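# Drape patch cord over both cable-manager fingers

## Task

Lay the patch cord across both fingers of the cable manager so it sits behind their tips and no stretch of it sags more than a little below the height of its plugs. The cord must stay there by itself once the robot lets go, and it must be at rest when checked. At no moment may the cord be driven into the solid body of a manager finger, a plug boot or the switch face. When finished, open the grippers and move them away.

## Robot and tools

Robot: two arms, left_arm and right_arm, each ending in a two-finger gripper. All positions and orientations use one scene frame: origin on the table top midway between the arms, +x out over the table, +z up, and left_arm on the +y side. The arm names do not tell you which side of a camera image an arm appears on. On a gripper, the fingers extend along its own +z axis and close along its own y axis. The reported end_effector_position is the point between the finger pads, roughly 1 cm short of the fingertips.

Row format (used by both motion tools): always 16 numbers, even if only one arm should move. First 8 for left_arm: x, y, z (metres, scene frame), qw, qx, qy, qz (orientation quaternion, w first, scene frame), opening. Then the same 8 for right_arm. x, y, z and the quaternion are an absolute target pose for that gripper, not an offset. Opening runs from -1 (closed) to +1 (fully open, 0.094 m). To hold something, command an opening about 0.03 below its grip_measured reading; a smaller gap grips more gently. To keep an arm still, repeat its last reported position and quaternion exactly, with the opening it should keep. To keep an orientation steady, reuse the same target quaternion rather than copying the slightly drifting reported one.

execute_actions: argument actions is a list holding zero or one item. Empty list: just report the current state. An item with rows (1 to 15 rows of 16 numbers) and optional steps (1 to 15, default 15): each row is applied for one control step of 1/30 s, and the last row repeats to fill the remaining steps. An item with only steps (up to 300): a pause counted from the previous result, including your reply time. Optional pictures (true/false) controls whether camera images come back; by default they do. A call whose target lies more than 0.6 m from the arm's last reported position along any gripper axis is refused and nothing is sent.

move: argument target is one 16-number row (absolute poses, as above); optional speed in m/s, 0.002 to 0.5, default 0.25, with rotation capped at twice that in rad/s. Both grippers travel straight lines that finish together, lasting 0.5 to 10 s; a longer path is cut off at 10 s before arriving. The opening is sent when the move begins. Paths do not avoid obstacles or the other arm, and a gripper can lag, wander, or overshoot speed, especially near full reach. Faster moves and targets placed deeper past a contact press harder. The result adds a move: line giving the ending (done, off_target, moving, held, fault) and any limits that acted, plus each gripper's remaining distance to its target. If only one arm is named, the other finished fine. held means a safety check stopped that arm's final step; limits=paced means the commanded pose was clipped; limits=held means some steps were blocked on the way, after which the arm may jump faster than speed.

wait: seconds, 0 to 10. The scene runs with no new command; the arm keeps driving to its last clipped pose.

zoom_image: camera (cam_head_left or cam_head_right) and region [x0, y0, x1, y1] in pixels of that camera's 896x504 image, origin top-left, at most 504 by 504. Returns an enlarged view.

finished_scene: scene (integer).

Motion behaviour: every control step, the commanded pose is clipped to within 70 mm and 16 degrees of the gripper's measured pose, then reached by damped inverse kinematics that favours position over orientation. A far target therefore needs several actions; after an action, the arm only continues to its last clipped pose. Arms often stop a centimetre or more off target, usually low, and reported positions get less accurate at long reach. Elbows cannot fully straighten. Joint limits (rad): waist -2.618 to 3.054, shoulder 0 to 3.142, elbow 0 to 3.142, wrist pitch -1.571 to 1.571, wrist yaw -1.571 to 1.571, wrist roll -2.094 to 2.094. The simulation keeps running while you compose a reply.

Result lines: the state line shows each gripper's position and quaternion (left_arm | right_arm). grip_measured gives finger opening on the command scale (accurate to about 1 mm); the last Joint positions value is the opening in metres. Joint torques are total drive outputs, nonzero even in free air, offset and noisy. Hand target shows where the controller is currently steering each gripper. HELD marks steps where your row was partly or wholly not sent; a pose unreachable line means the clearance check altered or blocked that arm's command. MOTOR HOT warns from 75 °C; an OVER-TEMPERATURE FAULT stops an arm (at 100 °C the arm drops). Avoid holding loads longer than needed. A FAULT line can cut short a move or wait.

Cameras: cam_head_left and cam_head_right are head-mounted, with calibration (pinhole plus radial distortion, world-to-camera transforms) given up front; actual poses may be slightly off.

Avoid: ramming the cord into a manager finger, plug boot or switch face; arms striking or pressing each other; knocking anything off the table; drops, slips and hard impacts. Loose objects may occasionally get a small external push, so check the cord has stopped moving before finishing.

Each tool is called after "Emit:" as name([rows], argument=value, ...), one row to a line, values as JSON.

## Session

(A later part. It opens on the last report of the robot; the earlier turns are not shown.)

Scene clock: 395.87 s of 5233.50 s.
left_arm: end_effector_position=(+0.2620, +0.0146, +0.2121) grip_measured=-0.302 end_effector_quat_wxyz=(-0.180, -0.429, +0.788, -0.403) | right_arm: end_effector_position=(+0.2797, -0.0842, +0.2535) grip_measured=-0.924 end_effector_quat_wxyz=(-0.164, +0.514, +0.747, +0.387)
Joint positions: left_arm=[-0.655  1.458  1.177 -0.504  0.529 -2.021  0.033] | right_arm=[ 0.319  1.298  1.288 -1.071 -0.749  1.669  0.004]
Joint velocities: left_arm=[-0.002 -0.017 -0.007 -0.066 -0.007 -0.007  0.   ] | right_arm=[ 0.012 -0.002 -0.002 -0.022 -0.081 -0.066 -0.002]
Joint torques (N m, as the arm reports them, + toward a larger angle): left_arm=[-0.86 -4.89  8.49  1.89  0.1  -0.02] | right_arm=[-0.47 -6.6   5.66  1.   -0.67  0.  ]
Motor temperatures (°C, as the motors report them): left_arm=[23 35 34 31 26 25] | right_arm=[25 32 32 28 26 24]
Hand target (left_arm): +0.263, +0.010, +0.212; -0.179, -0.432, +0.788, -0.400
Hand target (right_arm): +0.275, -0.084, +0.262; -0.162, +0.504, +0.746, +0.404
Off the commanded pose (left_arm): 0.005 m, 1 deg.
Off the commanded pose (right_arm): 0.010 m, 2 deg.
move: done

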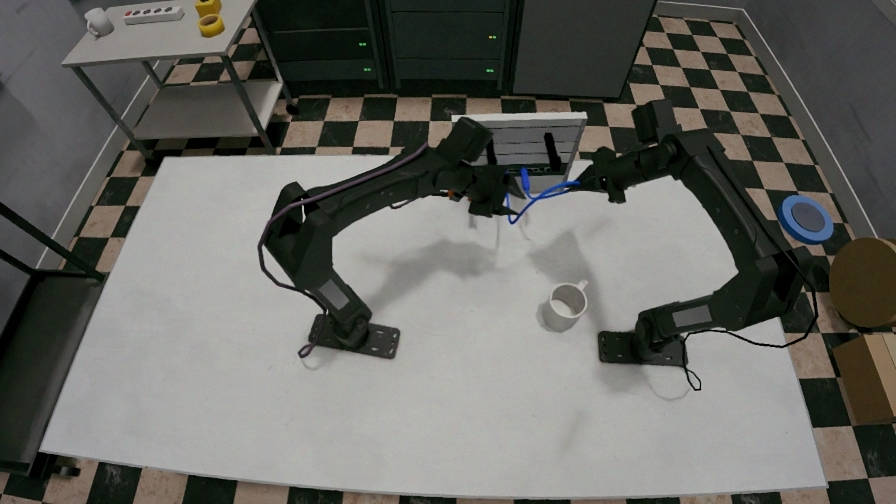

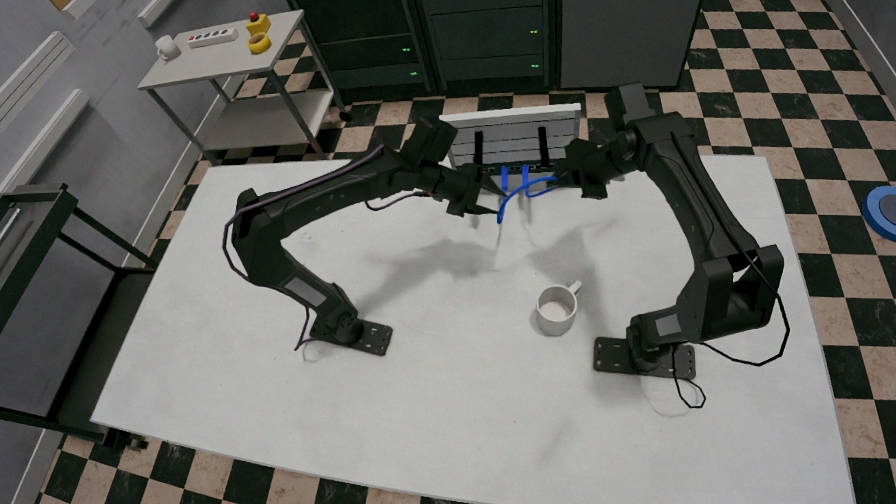

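Emit:
move(target=[0.25,-0.006,0.226,-0.178,-0.432,0.789,-0.400,-0.3,0.275,-0.084,0.262,-0.162,0.503,0.745,0.404,-0.95], speed=0.02)

Emit:
zoom_image(camera="cam_head_left", region=[400,110,620,270])

Emit:
zoom_image(camera="cam_head_right", region=[400,110,620,270])

Scene clock: 398.90 s of 5233.50 s.
left_arm: end_effector_position=(+0.2507, -0.0034, +0.2317) grip_measured=-0.302 end_effector_quat_wxyz=(-0.177, -0.424, +0.786, -0.415) | right_arm: end_effector_position=(+0.2797, -0.0842, +0.2534) grip_measured=-0.924 end_effector_quat_wxyz=(-0.164, +0.514, +0.748, +0.387)
Joint positions: left_arm=[-0.725  1.458  1.232 -0.505  0.477 -2.077  0.033] | right_arm=[ 0.319  1.298  1.288 -1.071 -0.749  1.669  0.004]
Joint velocities: left_arm=[-0.007  0.002 -0.012 -0.037  0.007  0.007 -0.   ] | right_arm=[ 0.002 -0.022 -0.012 -0.007  0.022 -0.007  0.001]
Joint torques (N m, as the arm reports them, + toward a larger angle): left_arm=[-0.81 -4.44  8.63  1.75  0.13 -0.05] | right_arm=[-0.49 -6.58  5.66  1.   -0.65  0.  ]
Motor temperatures (°C, as the motors report them): left_arm=[23 35 34 31 26 25] | right_arm=[25 32 32 28 26 24]
Hand target (left_arm): +0.250, -0.006, +0.226; -0.178, -0.432, +0.788, -0.400
Hand target (right_arm): +0.275, -0.084, +0.262; -0.162, +0.504, +0.746, +0.404
Off the commanded pose (left_arm): 0.006 m, 2 deg.
Off the commanded pose (right_arm): 0.010 m, 2 deg.
move: done

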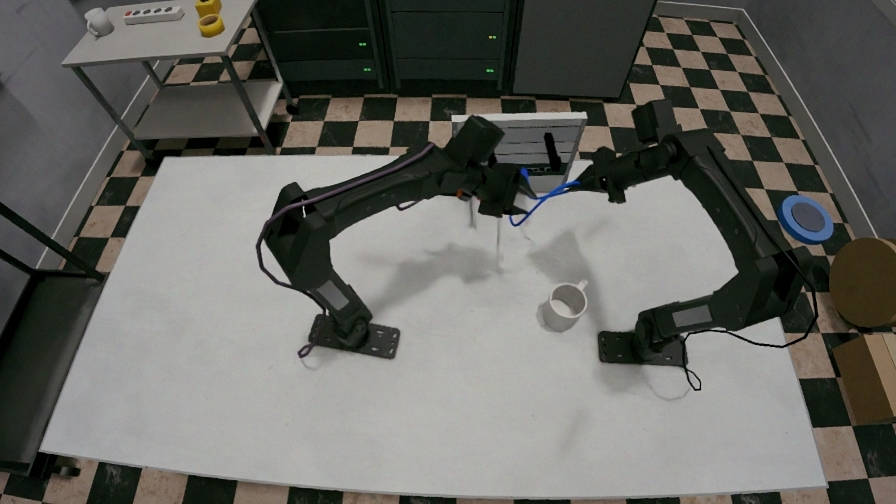

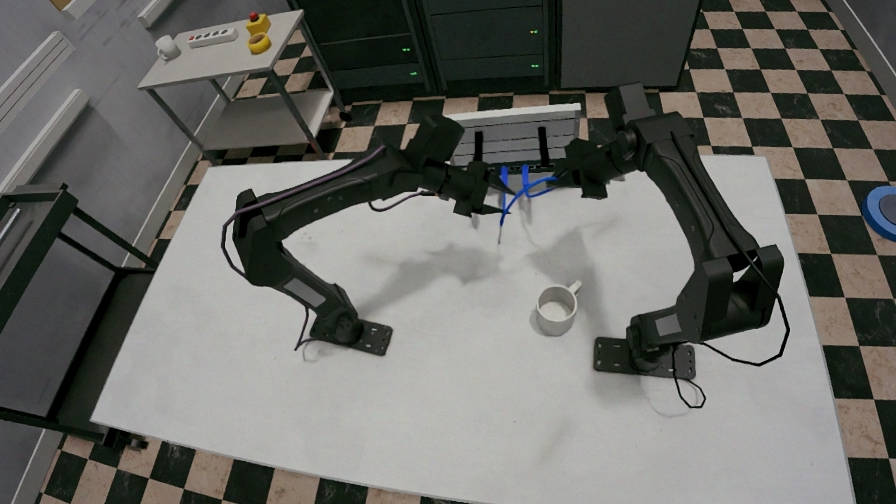

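Region (400, 110, 620, 270) of cam_head_left's 896x504 image, scaled by 2.291, with more detail than that image has; it fills the top 367 rows of this view, and the rest is white.

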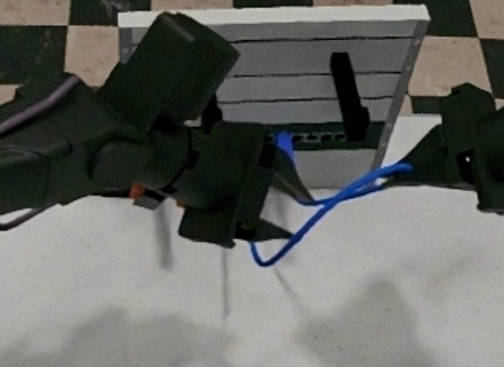

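Region (400, 110, 620, 270) of cam_head_right's 896x504 image, scaled by 2.291, with more detail than that image has; it fills the top 367 rows of this view, and the rest is white.

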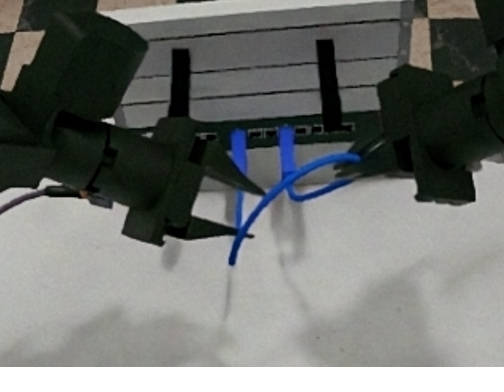

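Emit:
move(target=[0.25,-0.004,0.243,-0.178,-0.432,0.789,-0.400,-0.3,0.275,-0.084,0.262,-0.162,0.503,0.745,0.404,-0.95], speed=0.02)

Emit:
zoom_image(camera="cam_head_left", region=[450,140,590,250])

Emit:
zoom_image(camera="cam_head_right", region=[450,140,590,250])

Scene clock: 401.87 s of 5233.50 s.
left_arm: end_effector_position=(+0.2505, -0.0028, +0.2484) grip_measured=-0.302 end_effector_quat_wxyz=(-0.176, -0.424, +0.785, -0.415) | right_arm: end_effector_position=(+0.2797, -0.0842, +0.2535) grip_measured=-0.924 end_effector_quat_wxyz=(-0.164, +0.514, +0.747, +0.387)
Joint positions: left_arm=[-0.725  1.458  1.298 -0.571  0.476 -2.078  0.033] | right_arm=[ 0.319  1.298  1.288 -1.071 -0.749  1.669  0.004]
Joint velocities: left_arm=[ 0.007 -0.002 -0.017  0.007  0.051 -0.007 -0.001] | right_arm=[ 0.007  0.007 -0.017 -0.007 -0.007  0.066  0.001]
Joint torques (N m, as the arm reports them, + toward a larger angle): left_arm=[-0.48 -4.57  8.7   1.82  0.11 -0.02] | right_arm=[-0.49 -6.58  5.62  1.   -0.64 -0.01]
Motor temperatures (°C, as the motors report them): left_arm=[23 35 35 31 26 25] | right_arm=[25 32 32 28 26 24]
Hand target (left_arm): +0.250, -0.004, +0.243; -0.178, -0.432, +0.788, -0.400
Hand target (right_arm): +0.275, -0.084, +0.262; -0.162, +0.504, +0.746, +0.404
Off the commanded pose (left_arm): 0.006 m, 2 deg.
Off the commanded pose (right_arm): 0.010 m, 2 deg.
move: done

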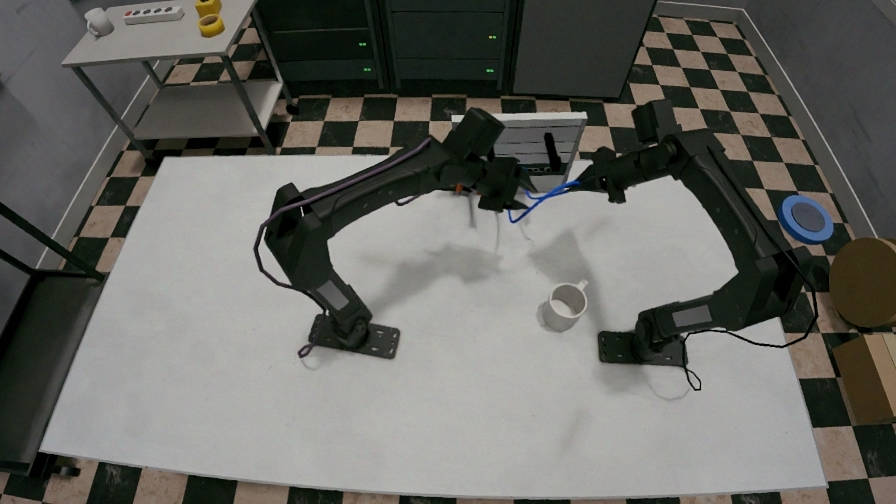

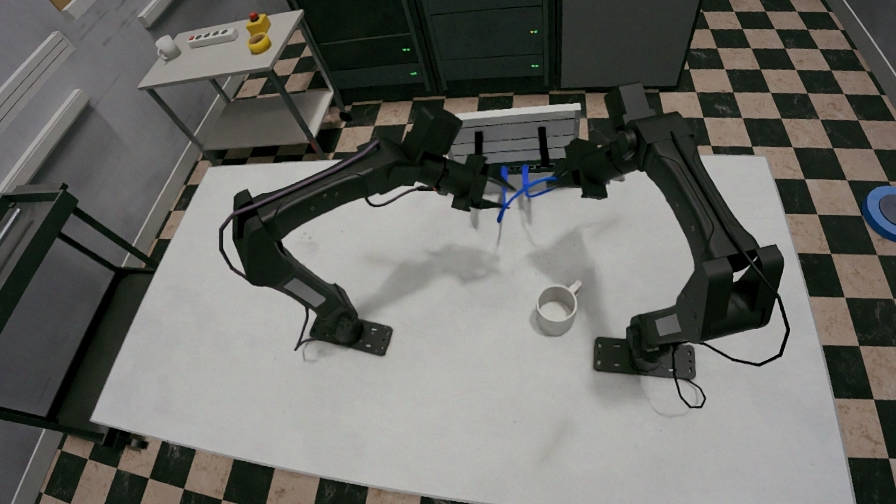

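Region (450, 140, 590, 250) of cam_head_left's 896x504 image, scaled by 3.600, with more detail than that image has; it fills the top 396 rows of this view, and the rest is white.

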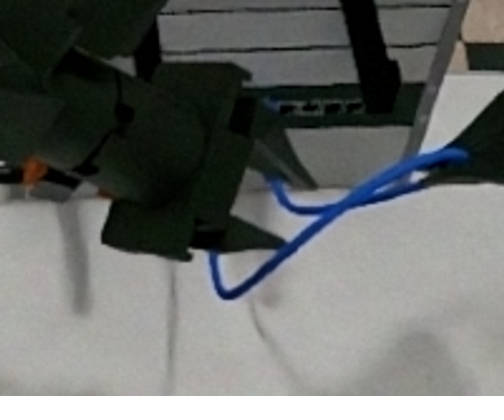

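Region (450, 140, 590, 250) of cam_head_right's 896x504 image, scaled by 3.600, with more detail than that image has; it fills the top 396 rows of this view, and the rest is white.

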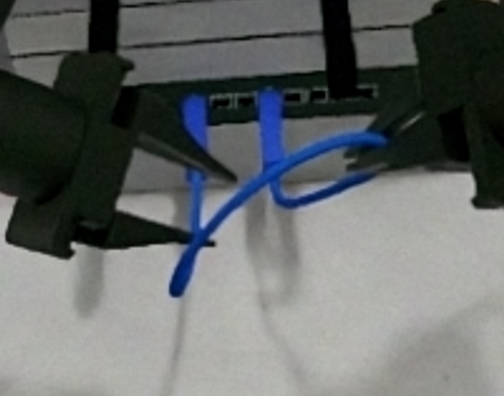

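Emit:
move(target=[0.245,0.05,0.255,-0.178,-0.432,0.789,-0.400,-0.3,0.275,-0.084,0.262,-0.162,0.503,0.745,0.404,-0.95], speed=0.04)

Emit:
move(target=[0.215,0.045,0.26,-0.178,-0.432,0.789,-0.400,-0.3,0.275,-0.084,0.262,-0.162,0.503,0.745,0.404,-0.95], speed=0.04)

Emit:
move(target=[0.215,0.012,0.26,-0.178,-0.432,0.789,-0.400,-0.3,0.275,-0.084,0.262,-0.162,0.503,0.745,0.404,-0.95], speed=0.025)

Emit:
zoom_image(camera="cam_head_left", region=[450,140,590,250])

Emit:
zoom_image(camera="cam_head_right", region=[450,140,590,250])

Scene clock: 408.93 s of 5233.50 s.
left_arm: end_effector_position=(+0.2509, +0.0420, +0.2572) grip_measured=-0.302 end_effector_quat_wxyz=(-0.174, -0.432, +0.786, -0.406) | right_arm: end_effector_position=(+0.2797, -0.0842, +0.2535) grip_measured=-0.924 end_effector_quat_wxyz=(-0.164, +0.514, +0.747, +0.387)
Joint positions: left_arm=[-0.619  1.359  1.274 -0.705  0.542 -1.998  0.033] | right_arm=[ 0.319  1.298  1.288 -1.071 -0.749  1.669  0.004]
Joint velocities: left_arm=[-0.012  0.012 -0.007 -0.051  0.022 -0.007  0.001] | right_arm=[-0.002  0.007 -0.012  0.007 -0.051  0.051  0.   ]
Joint torques (N m, as the arm reports them, + toward a larger angle): left_arm=[ 0.69 -7.03  5.71  1.68  0.32  0.14] | right_arm=[-0.5  -6.59  5.66  1.   -0.64  0.  ]
Motor temperatures (°C, as the motors report them): left_arm=[23 34 35 32 26 25] | right_arm=[25 33 31 28 26 24]
Hand target (left_arm): +0.246, +0.050, +0.255; -0.178, -0.432, +0.789, -0.400
Hand target (right_arm): +0.275, -0.084, +0.262; -0.162, +0.504, +0.746, +0.404
Off the commanded pose (left_arm): 0.010 m, 1 deg.
Off the commanded pose (right_arm): 0.010 m, 2 deg.
After step 90, 2.33 s passed at rest.
move: done

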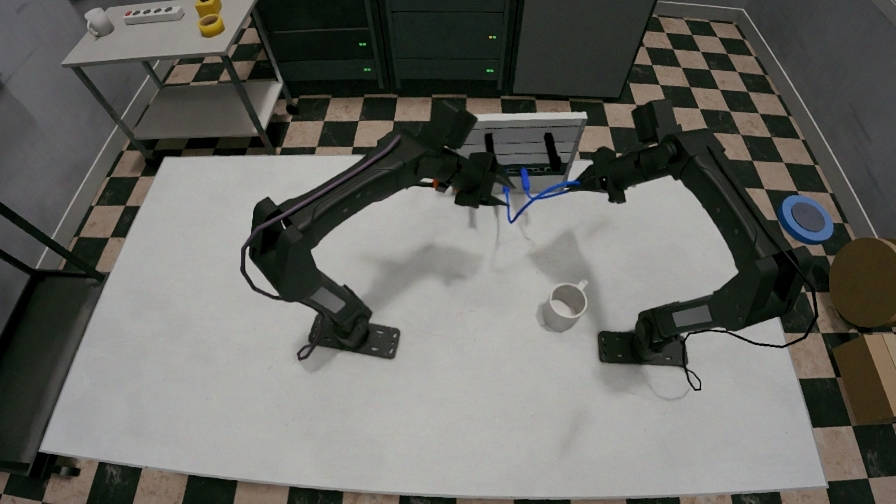

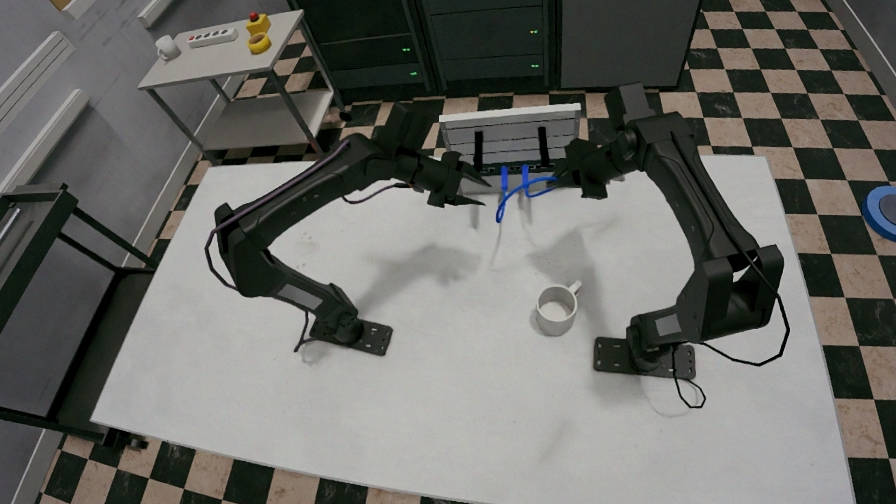

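Scene clock: 410.10 s of 5233.50 s.
left_arm: end_effector_position=(+0.2219, +0.0396, +0.2640) grip_measured=-0.302 end_effector_quat_wxyz=(-0.178, -0.425, +0.787, -0.410) | right_arm: end_effector_position=(+0.2797, -0.0842, +0.2535) grip_measured=-0.924 end_effector_quat_wxyz=(-0.164, +0.514, +0.747, +0.387)
Joint positions: left_arm=[-0.7    1.286  1.234 -0.701  0.497 -2.056  0.033] | right_arm=[ 0.319  1.298  1.288 -1.071 -0.749  1.669  0.004]
Joint velocities: left_arm=[-0.012 -0.007 -0.022 -0.007 -0.007 -0.007 -0.001] | right_arm=[-0.002  0.002  0.012 -0.037  0.066 -0.051 -0.   ]
Joint torques (N m, as the arm reports them, + toward a larger angle): left_arm=[-0.74 -6.39  5.74  1.78  0.07 -0.11] | right_arm=[-0.53 -6.57  5.65  1.   -0.64  0.  ]
Motor temperatures (°C, as the motors report them): left_arm=[23 34 35 32 26 25] | right_arm=[25 33 31 28 26 24]
Hand target (left_arm): +0.215, +0.045, +0.260; -0.178, -0.432, +0.789, -0.400
Hand target (right_arm): +0.275, -0.084, +0.262; -0.162, +0.504, +0.746, +0.404
Off the commanded pose (left_arm): 0.010 m, 1 deg.
Off the commanded pose (right_arm): 0.010 m, 2 deg.
move: done

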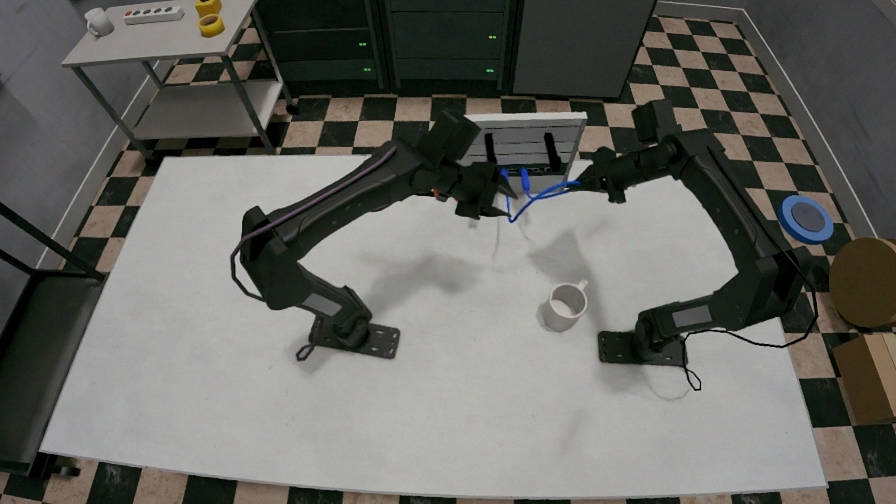

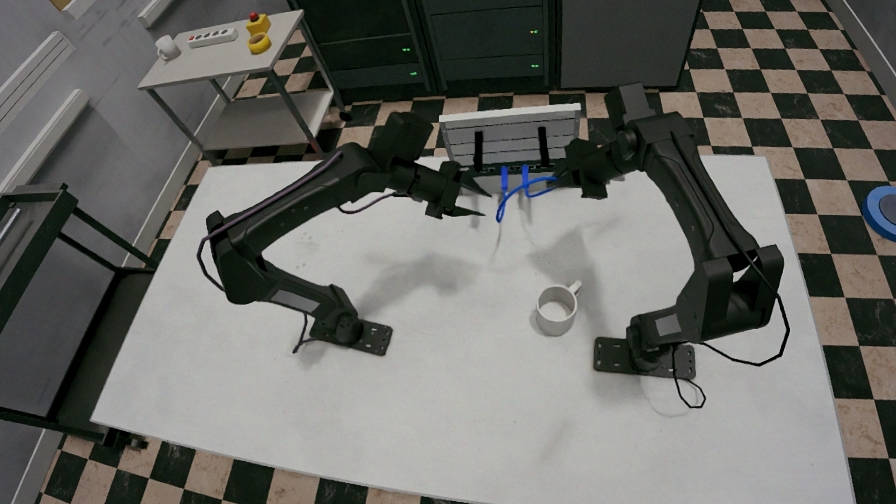

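Scene clock: 411.50 s of 5233.50 s.
left_arm: end_effector_position=(+0.2147, +0.0158, +0.2593) grip_measured=-0.302 end_effector_quat_wxyz=(-0.180, -0.415, +0.797, -0.400) | right_arm: end_effector_position=(+0.2797, -0.0842, +0.2534) grip_measured=-0.924 end_effector_quat_wxyz=(-0.164, +0.514, +0.748, +0.387)
Joint positions: left_arm=[-0.774  1.351  1.273 -0.677  0.456 -2.08   0.033] | right_arm=[ 0.319  1.298  1.288 -1.071 -0.749  1.669  0.004]
Joint velocities: left_arm=[ 0.007  0.007 -0.012 -0.007 -0.022 -0.11   0.001] | right_arm=[ 0.012 -0.002  0.007  0.037 -0.051 -0.051  0.001]
Joint torques (N m, as the arm reports them, + toward a larger angle): left_arm=[-0.76 -3.93  8.57  1.91  0.07 -0.06] | right_arm=[-0.49 -6.57  5.66  0.99 -0.64 -0.01]
Motor temperatures (°C, as the motors report them): left_arm=[23 34 35 32 26 25] | right_arm=[25 32 31 28 26 24]
Hand target (left_arm): +0.215, +0.012, +0.260; -0.179, -0.417, +0.798, -0.396
Hand target (right_arm): +0.275, -0.084, +0.262; -0.162, +0.504, +0.746, +0.404
Off the commanded pose (left_arm): 0.004 m, 2 deg.
Off the commanded pose (right_arm): 0.010 m, 2 deg.
joint sent to its limit (left arm) — the command would take joint 6 (wrist roll) past its lower limit, so that joint was sent only as far as its limit.
move: done

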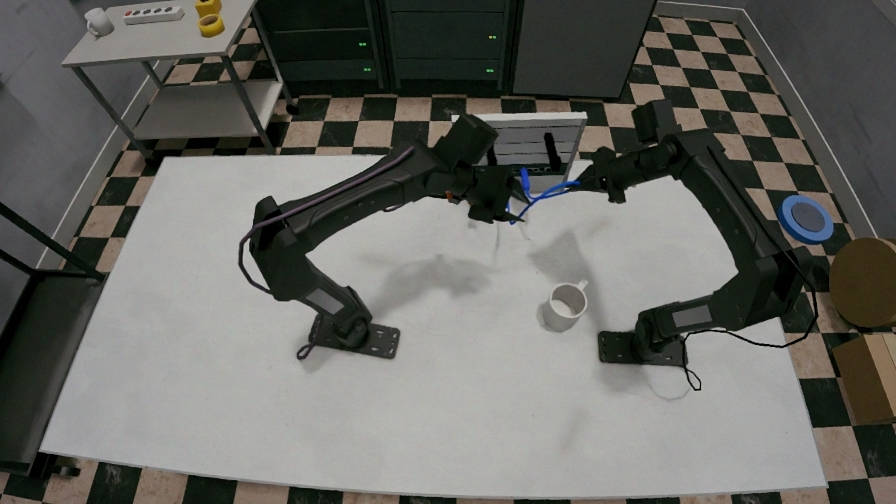

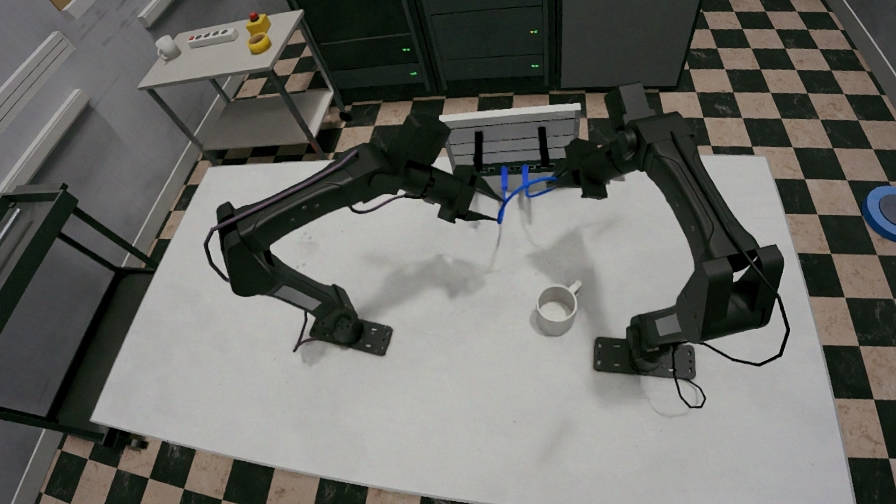

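Region (450, 140, 590, 250) of cam_head_left's 896x504 image, scaled by 3.600, with more detail than that image has; it fills the top 396 rows of this view, and the rest is white.

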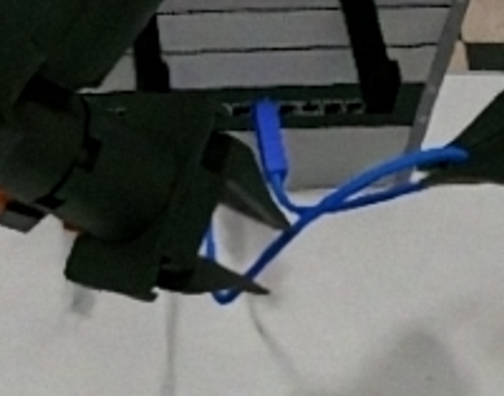

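Region (450, 140, 590, 250) of cam_head_right's 896x504 image, scaled by 3.600, with more detail than that image has; it fills the top 396 rows of this view, and the rest is white.

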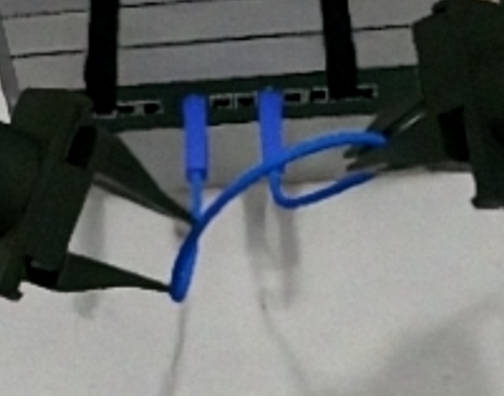

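Emit:
move(target=[0.236,0.010,0.224,-0.178,-0.432,0.789,-0.400,-0.3,0.275,-0.084,0.262,-0.162,0.503,0.745,0.404,-0.95], speed=0.02)

Emit:
zoom_image(camera="cam_head_left", region=[450,140,590,250])

Emit:
zoom_image(camera="cam_head_right", region=[450,140,590,250])

Scene clock: 415.30 s of 5233.50 s.
left_arm: end_effector_position=(+0.2344, +0.0077, +0.2373) grip_measured=-0.302 end_effector_quat_wxyz=(-0.171, -0.420, +0.788, -0.416) | right_arm: end_effector_position=(+0.2797, -0.0842, +0.2535) grip_measured=-0.924 end_effector_quat_wxyz=(-0.164, +0.514, +0.747, +0.387)
Joint positions: left_arm=[-0.747  1.384  1.192 -0.532  0.455 -2.08   0.033] | right_arm=[ 0.319  1.298  1.288 -1.071 -0.749  1.669  0.004]
Joint velocities: left_arm=[-0.002 -0.002 -0.007  0.007  0.037 -0.022  0.001] | right_arm=[-0.012  0.007 -0.002  0.022  0.037  0.022 -0.001]
Joint torques (N m, as the arm reports them, + toward a larger angle): left_arm=[ 0.63 -4.33  6.06  1.99  0.27 -0.06] | right_arm=[-0.51 -6.6   5.64  1.   -0.66  0.  ]
Motor temperatures (°C, as the motors report them): left_arm=[23 34 35 32 26 25] | right_arm=[25 32 31 28 26 24]
Hand target (left_arm): +0.236, +0.010, +0.224; -0.178, -0.432, +0.789, -0.400
Hand target (right_arm): +0.275, -0.084, +0.262; -0.162, +0.504, +0.746, +0.404
Off the commanded pose (left_arm): 0.014 m, 2 deg.
Off the commanded pose (right_arm): 0.010 m, 2 deg.
joint sent to its limit (left arm) — the command would take joint 6 (wrist roll) past its lower limit, so that joint was sent only as far as its limit.
move: off_target (left_arm)

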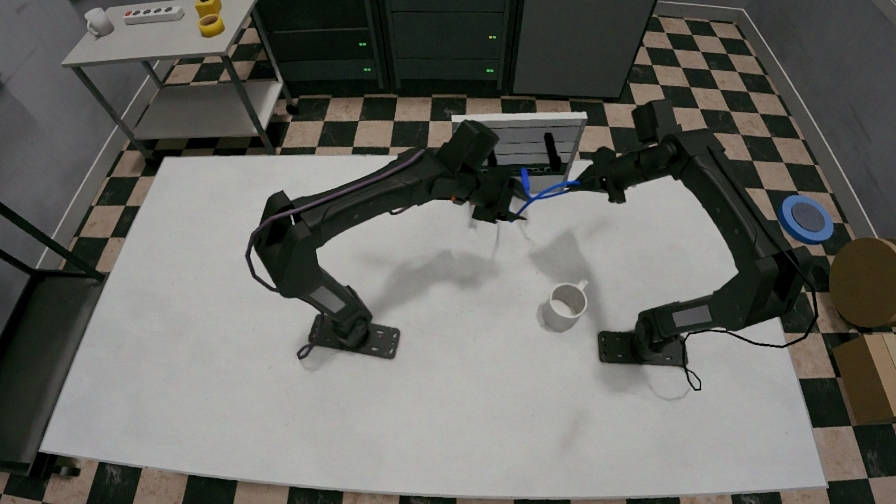

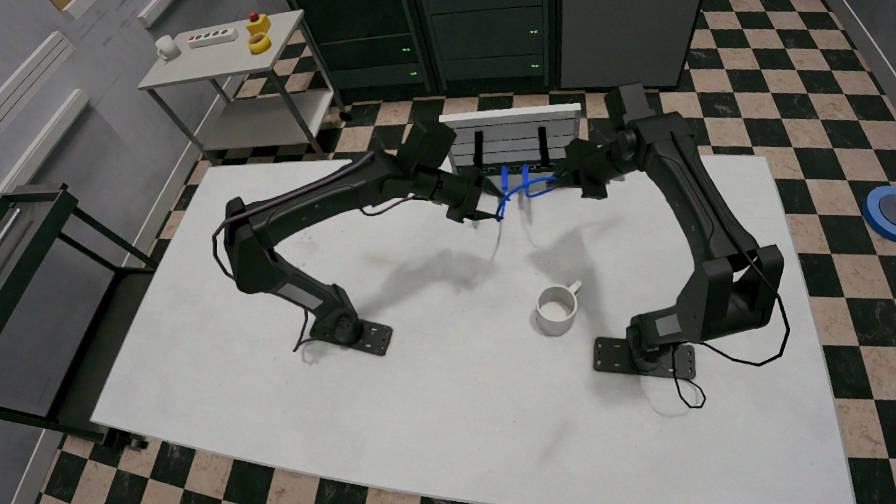

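Region (450, 140, 590, 250) of cam_head_left's 896x504 image, scaled by 3.600, with more detail than that image has; it fills the top 396 rows of this view, and the rest is white.

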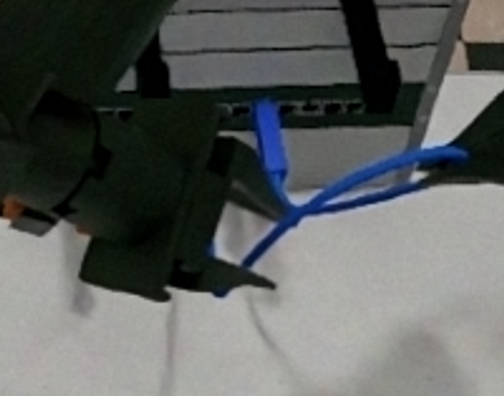

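Region (450, 140, 590, 250) of cam_head_right's 896x504 image, scaled by 3.600, with more detail than that image has; it fills the top 396 rows of this view, and the rest is white.

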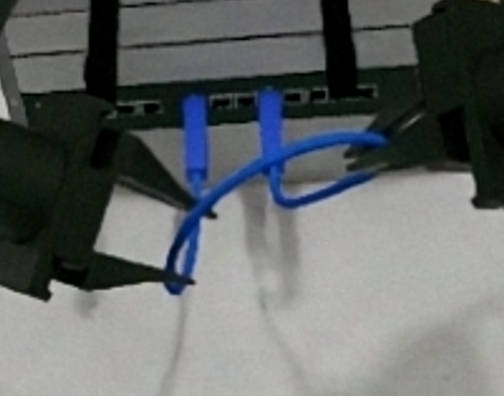

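Cord now lies over the far finger and under the near one, so it is between them. Closing.

Emit:
move(target=[0.236,0.010,0.224,-0.178,-0.432,0.789,-0.400,-0.95,0.275,-0.084,0.262,-0.162,0.503,0.745,0.404,-0.95], speed=0.02)

Emit:
move(target=[0.26,0.02,0.25,-0.178,-0.432,0.789,-0.400,-0.95,0.285,-0.084,0.28,-0.162,0.503,0.745,0.404,-0.95], speed=0.025)

Emit:
zoom_image(camera="cam_head_left", region=[400,90,620,250])

Emit:
zoom_image(camera="cam_head_right", region=[400,90,620,250])

Scene clock: 417.60 s of 5233.50 s.
left_arm: end_effector_position=(+0.2353, +0.0065, +0.2390) grip_measured=-0.908 end_effector_quat_wxyz=(-0.171, -0.418, +0.787, -0.420) | right_arm: end_effector_position=(+0.2797, -0.0841, +0.2535) grip_measured=-0.924 end_effector_quat_wxyz=(-0.165, +0.514, +0.747, +0.387)
Joint positions: left_arm=[-0.747  1.384  1.192 -0.522  0.455 -2.081  0.004] | right_arm=[ 0.319  1.298  1.288 -1.071 -0.749  1.669  0.004]
Joint velocities: left_arm=[-0.007  0.012  0.012 -0.007  0.037 -0.022  0.001] | right_arm=[-0.007  0.017 -0.017  0.022  0.022  0.022 -0.   ]
Joint torques (N m, as the arm reports them, + toward a larger angle): left_arm=[ 0.74 -4.38  5.95  1.93  0.29 -0.05] | right_arm=[-0.53 -6.58  5.63  0.99 -0.65  0.  ]
Motor temperatures (°C, as the motors report them): left_arm=[23 33 34 32 26 25] | right_arm=[25 32 31 28 26 24]
Hand target (left_arm): +0.236, +0.010, +0.224; -0.178, -0.432, +0.789, -0.400
Hand target (right_arm): +0.275, -0.084, +0.262; -0.162, +0.504, +0.746, +0.404
Off the commanded pose (left_arm): 0.015 m, 3 deg.
Off the commanded pose (right_arm): 0.010 m, 2 deg.
joint sent to its limit (left arm) — the command would take joint 6 (wrist roll) past its lower limit, so that joint was sent only as far as its limit.
move: off_target (left_arm)

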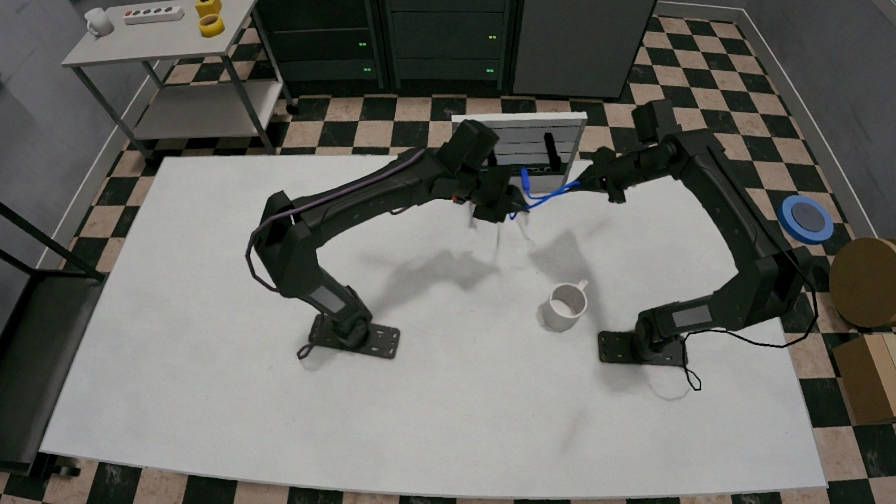

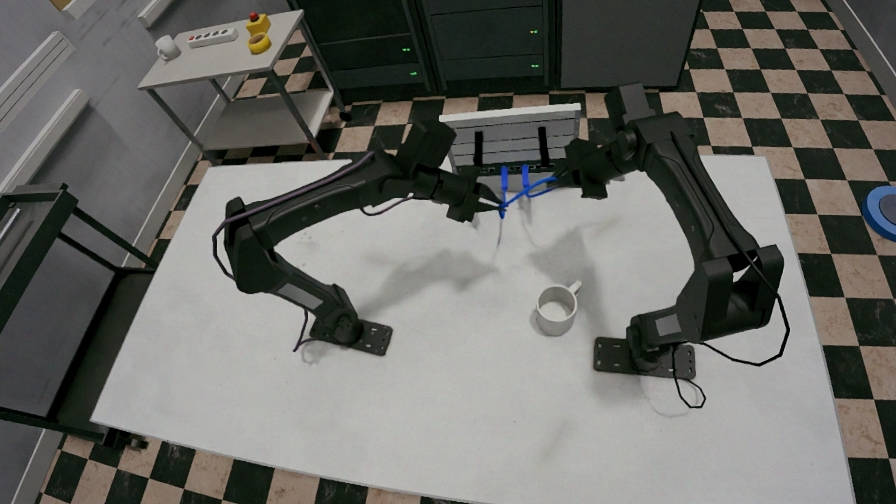

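Scene clock: 419.03 s of 5233.50 s.
left_arm: end_effector_position=(+0.2587, +0.0182, +0.2534) grip_measured=-0.908 end_effector_quat_wxyz=(-0.174, -0.430, +0.784, -0.412) | right_arm: end_effector_position=(+0.2855, -0.0848, +0.2622) grip_measured=-0.924 end_effector_quat_wxyz=(-0.160, +0.514, +0.748, +0.388)
Joint positions: left_arm=[-0.66   1.428  1.303 -0.635  0.514 -2.035  0.004] | right_arm=[ 0.314  1.322  1.343 -1.1   -0.746  1.663  0.004]
Joint velocities: left_arm=[ 0.002 -0.002 -0.022  0.037 -0.022  0.007 -0.001] | right_arm=[-0.017  0.007 -0.017 -0.022 -0.007 -0.037  0.001]
Joint torques (N m, as the arm reports them, + toward a larger angle): left_arm=[ 0.61 -4.57  8.45  1.69  0.28  0.15] | right_arm=[-1.05 -4.79 10.2   0.72 -0.76 -0.07]
Motor temperatures (°C, as the motors report them): left_arm=[23 33 35 32 26 25] | right_arm=[25 32 32 28 26 24]
Hand target (left_arm): +0.260, +0.020, +0.250; -0.178, -0.432, +0.788, -0.400
Hand target (right_arm): +0.285, -0.084, +0.280; -0.162, +0.504, +0.746, +0.405
Off the commanded pose (left_arm): 0.004 m, 2 deg.
Off the commanded pose (right_arm): 0.018 m, 2 deg.
move: off_target (right_arm)

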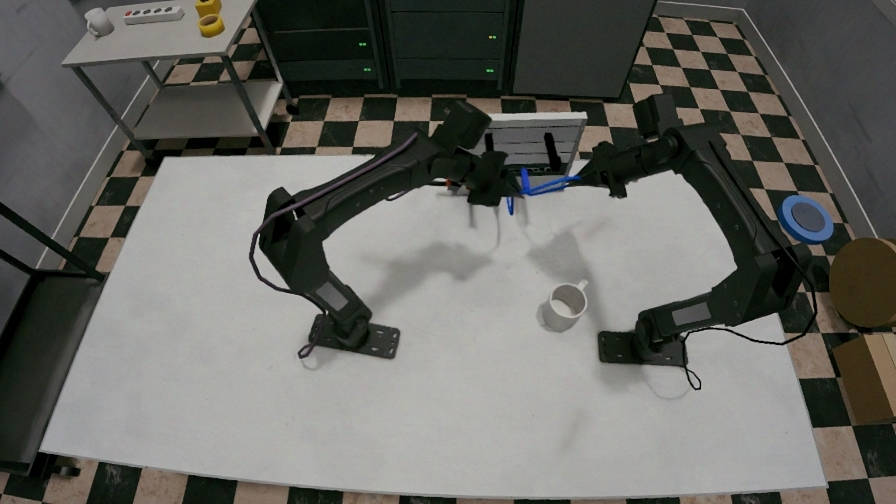

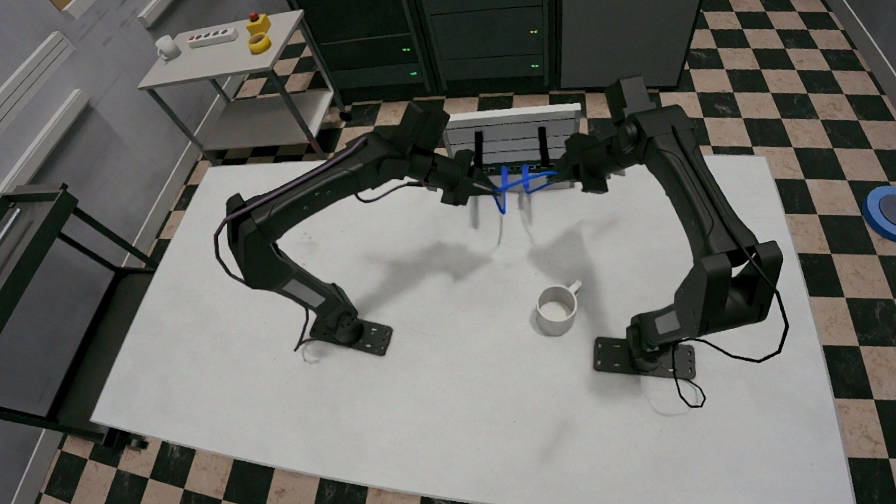

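Region (400, 90, 620, 250) of cam_head_left's 896x504 image, scaled by 2.291, with more detail than that image has; it fills the top 367 rows of this view, and the rest is white.

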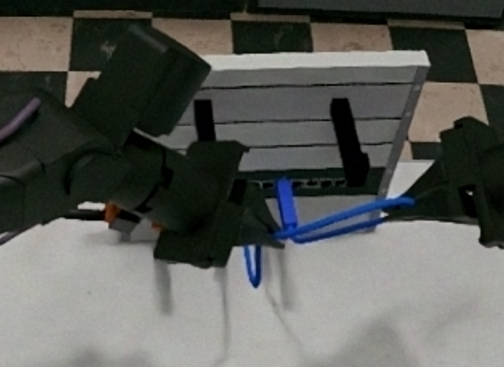

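Region (400, 90, 620, 250) of cam_head_right's 896x504 image, scaled by 2.291, with more detail than that image has; it fills the top 367 rows of this view, and the rest is white.

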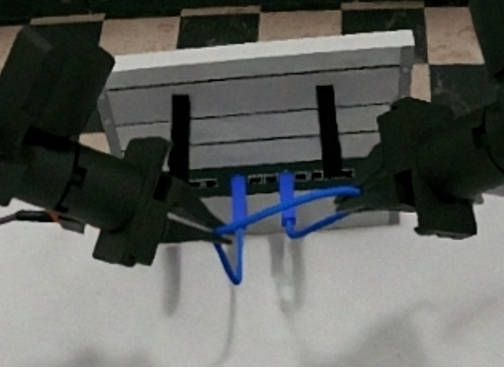

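Emit:
move(target=[0.29,0.028,0.285,-0.178,-0.432,0.789,-0.400,-0.95,0.302,-0.076,0.295,-0.162,0.503,0.745,0.404,-0.95], speed=0.02)

Emit:
zoom_image(camera="cam_head_left", region=[400,90,620,250])

Emit:
zoom_image(camera="cam_head_right", region=[400,90,620,250])

Scene clock: 423.57 s of 5233.50 s.
left_arm: end_effector_position=(+0.2882, +0.0265, +0.2864) grip_measured=-0.908 end_effector_quat_wxyz=(-0.173, -0.432, +0.786, -0.407) | right_arm: end_effector_position=(+0.3046, -0.0815, +0.2737) grip_measured=-0.924 end_effector_quat_wxyz=(-0.158, +0.520, +0.747, +0.383)
Joint positions: left_arm=[-0.571  1.526  1.539 -0.823  0.574 -1.958  0.004] | right_arm=[ 0.314  1.407  1.465 -1.142 -0.732  1.667  0.004]
Joint velocities: left_arm=[ 0.002  0.027 -0.017 -0.007 -0.051 -0.007 -0.   ] | right_arm=[ 0.012 -0.012 -0.022 -0.037  0.022  0.007 -0.001]
Joint torques (N m, as the arm reports them, + toward a larger angle): left_arm=[ 0.75 -5.47  8.39  1.68  0.38  0.12] | right_arm=[ 0.03 -5.62 10.43  0.79 -0.83  0.03]
Motor temperatures (°C, as the motors report them): left_arm=[23 33 35 32 26 25] | right_arm=[25 32 33 28 27 24]
Hand target (left_arm): +0.290, +0.028, +0.285; -0.178, -0.432, +0.788, -0.400
Hand target (right_arm): +0.302, -0.077, +0.295; -0.162, +0.504, +0.746, +0.405
Off the commanded pose (left_arm): 0.003 m, 1 deg.
Off the commanded pose (right_arm): 0.022 m, 3 deg.
move: off_target (right_arm)

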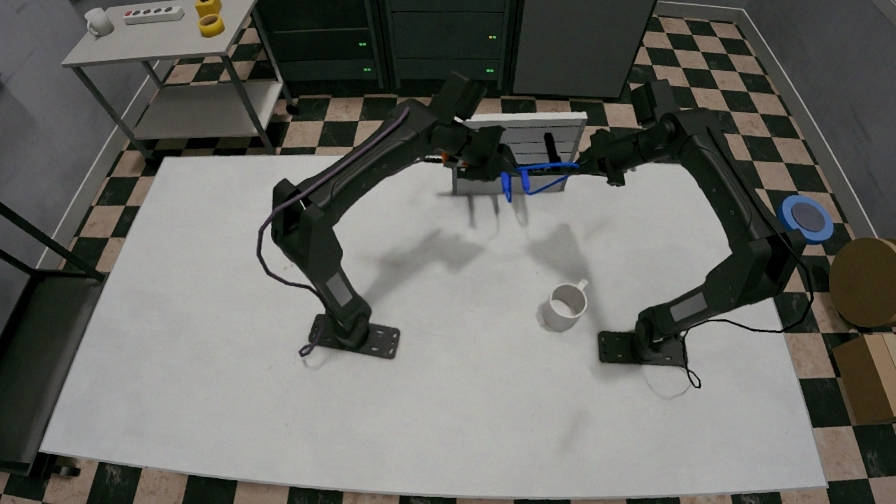

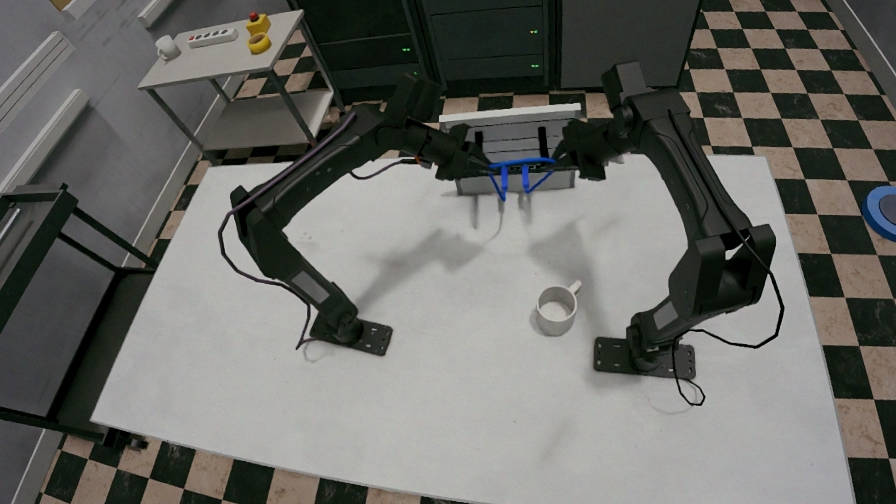

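Region (400, 90, 620, 250) of cam_head_left's 896x504 image, scaled by 2.291, with more detail than that image has; it fills the top 367 rows of this view, and the rest is white.

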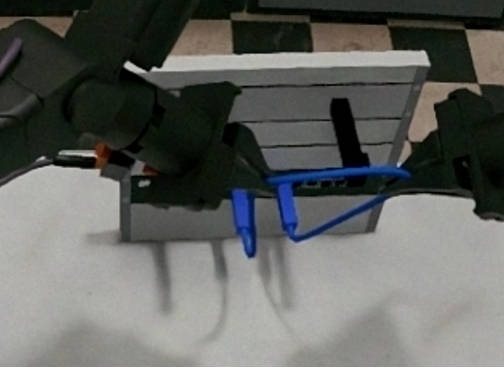

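Region (400, 90, 620, 250) of cam_head_right's 896x504 image, scaled by 2.291, with more detail than that image has; it fills the top 367 rows of this view, and the rest is white.

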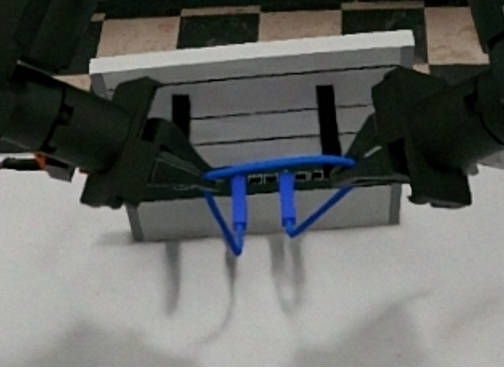

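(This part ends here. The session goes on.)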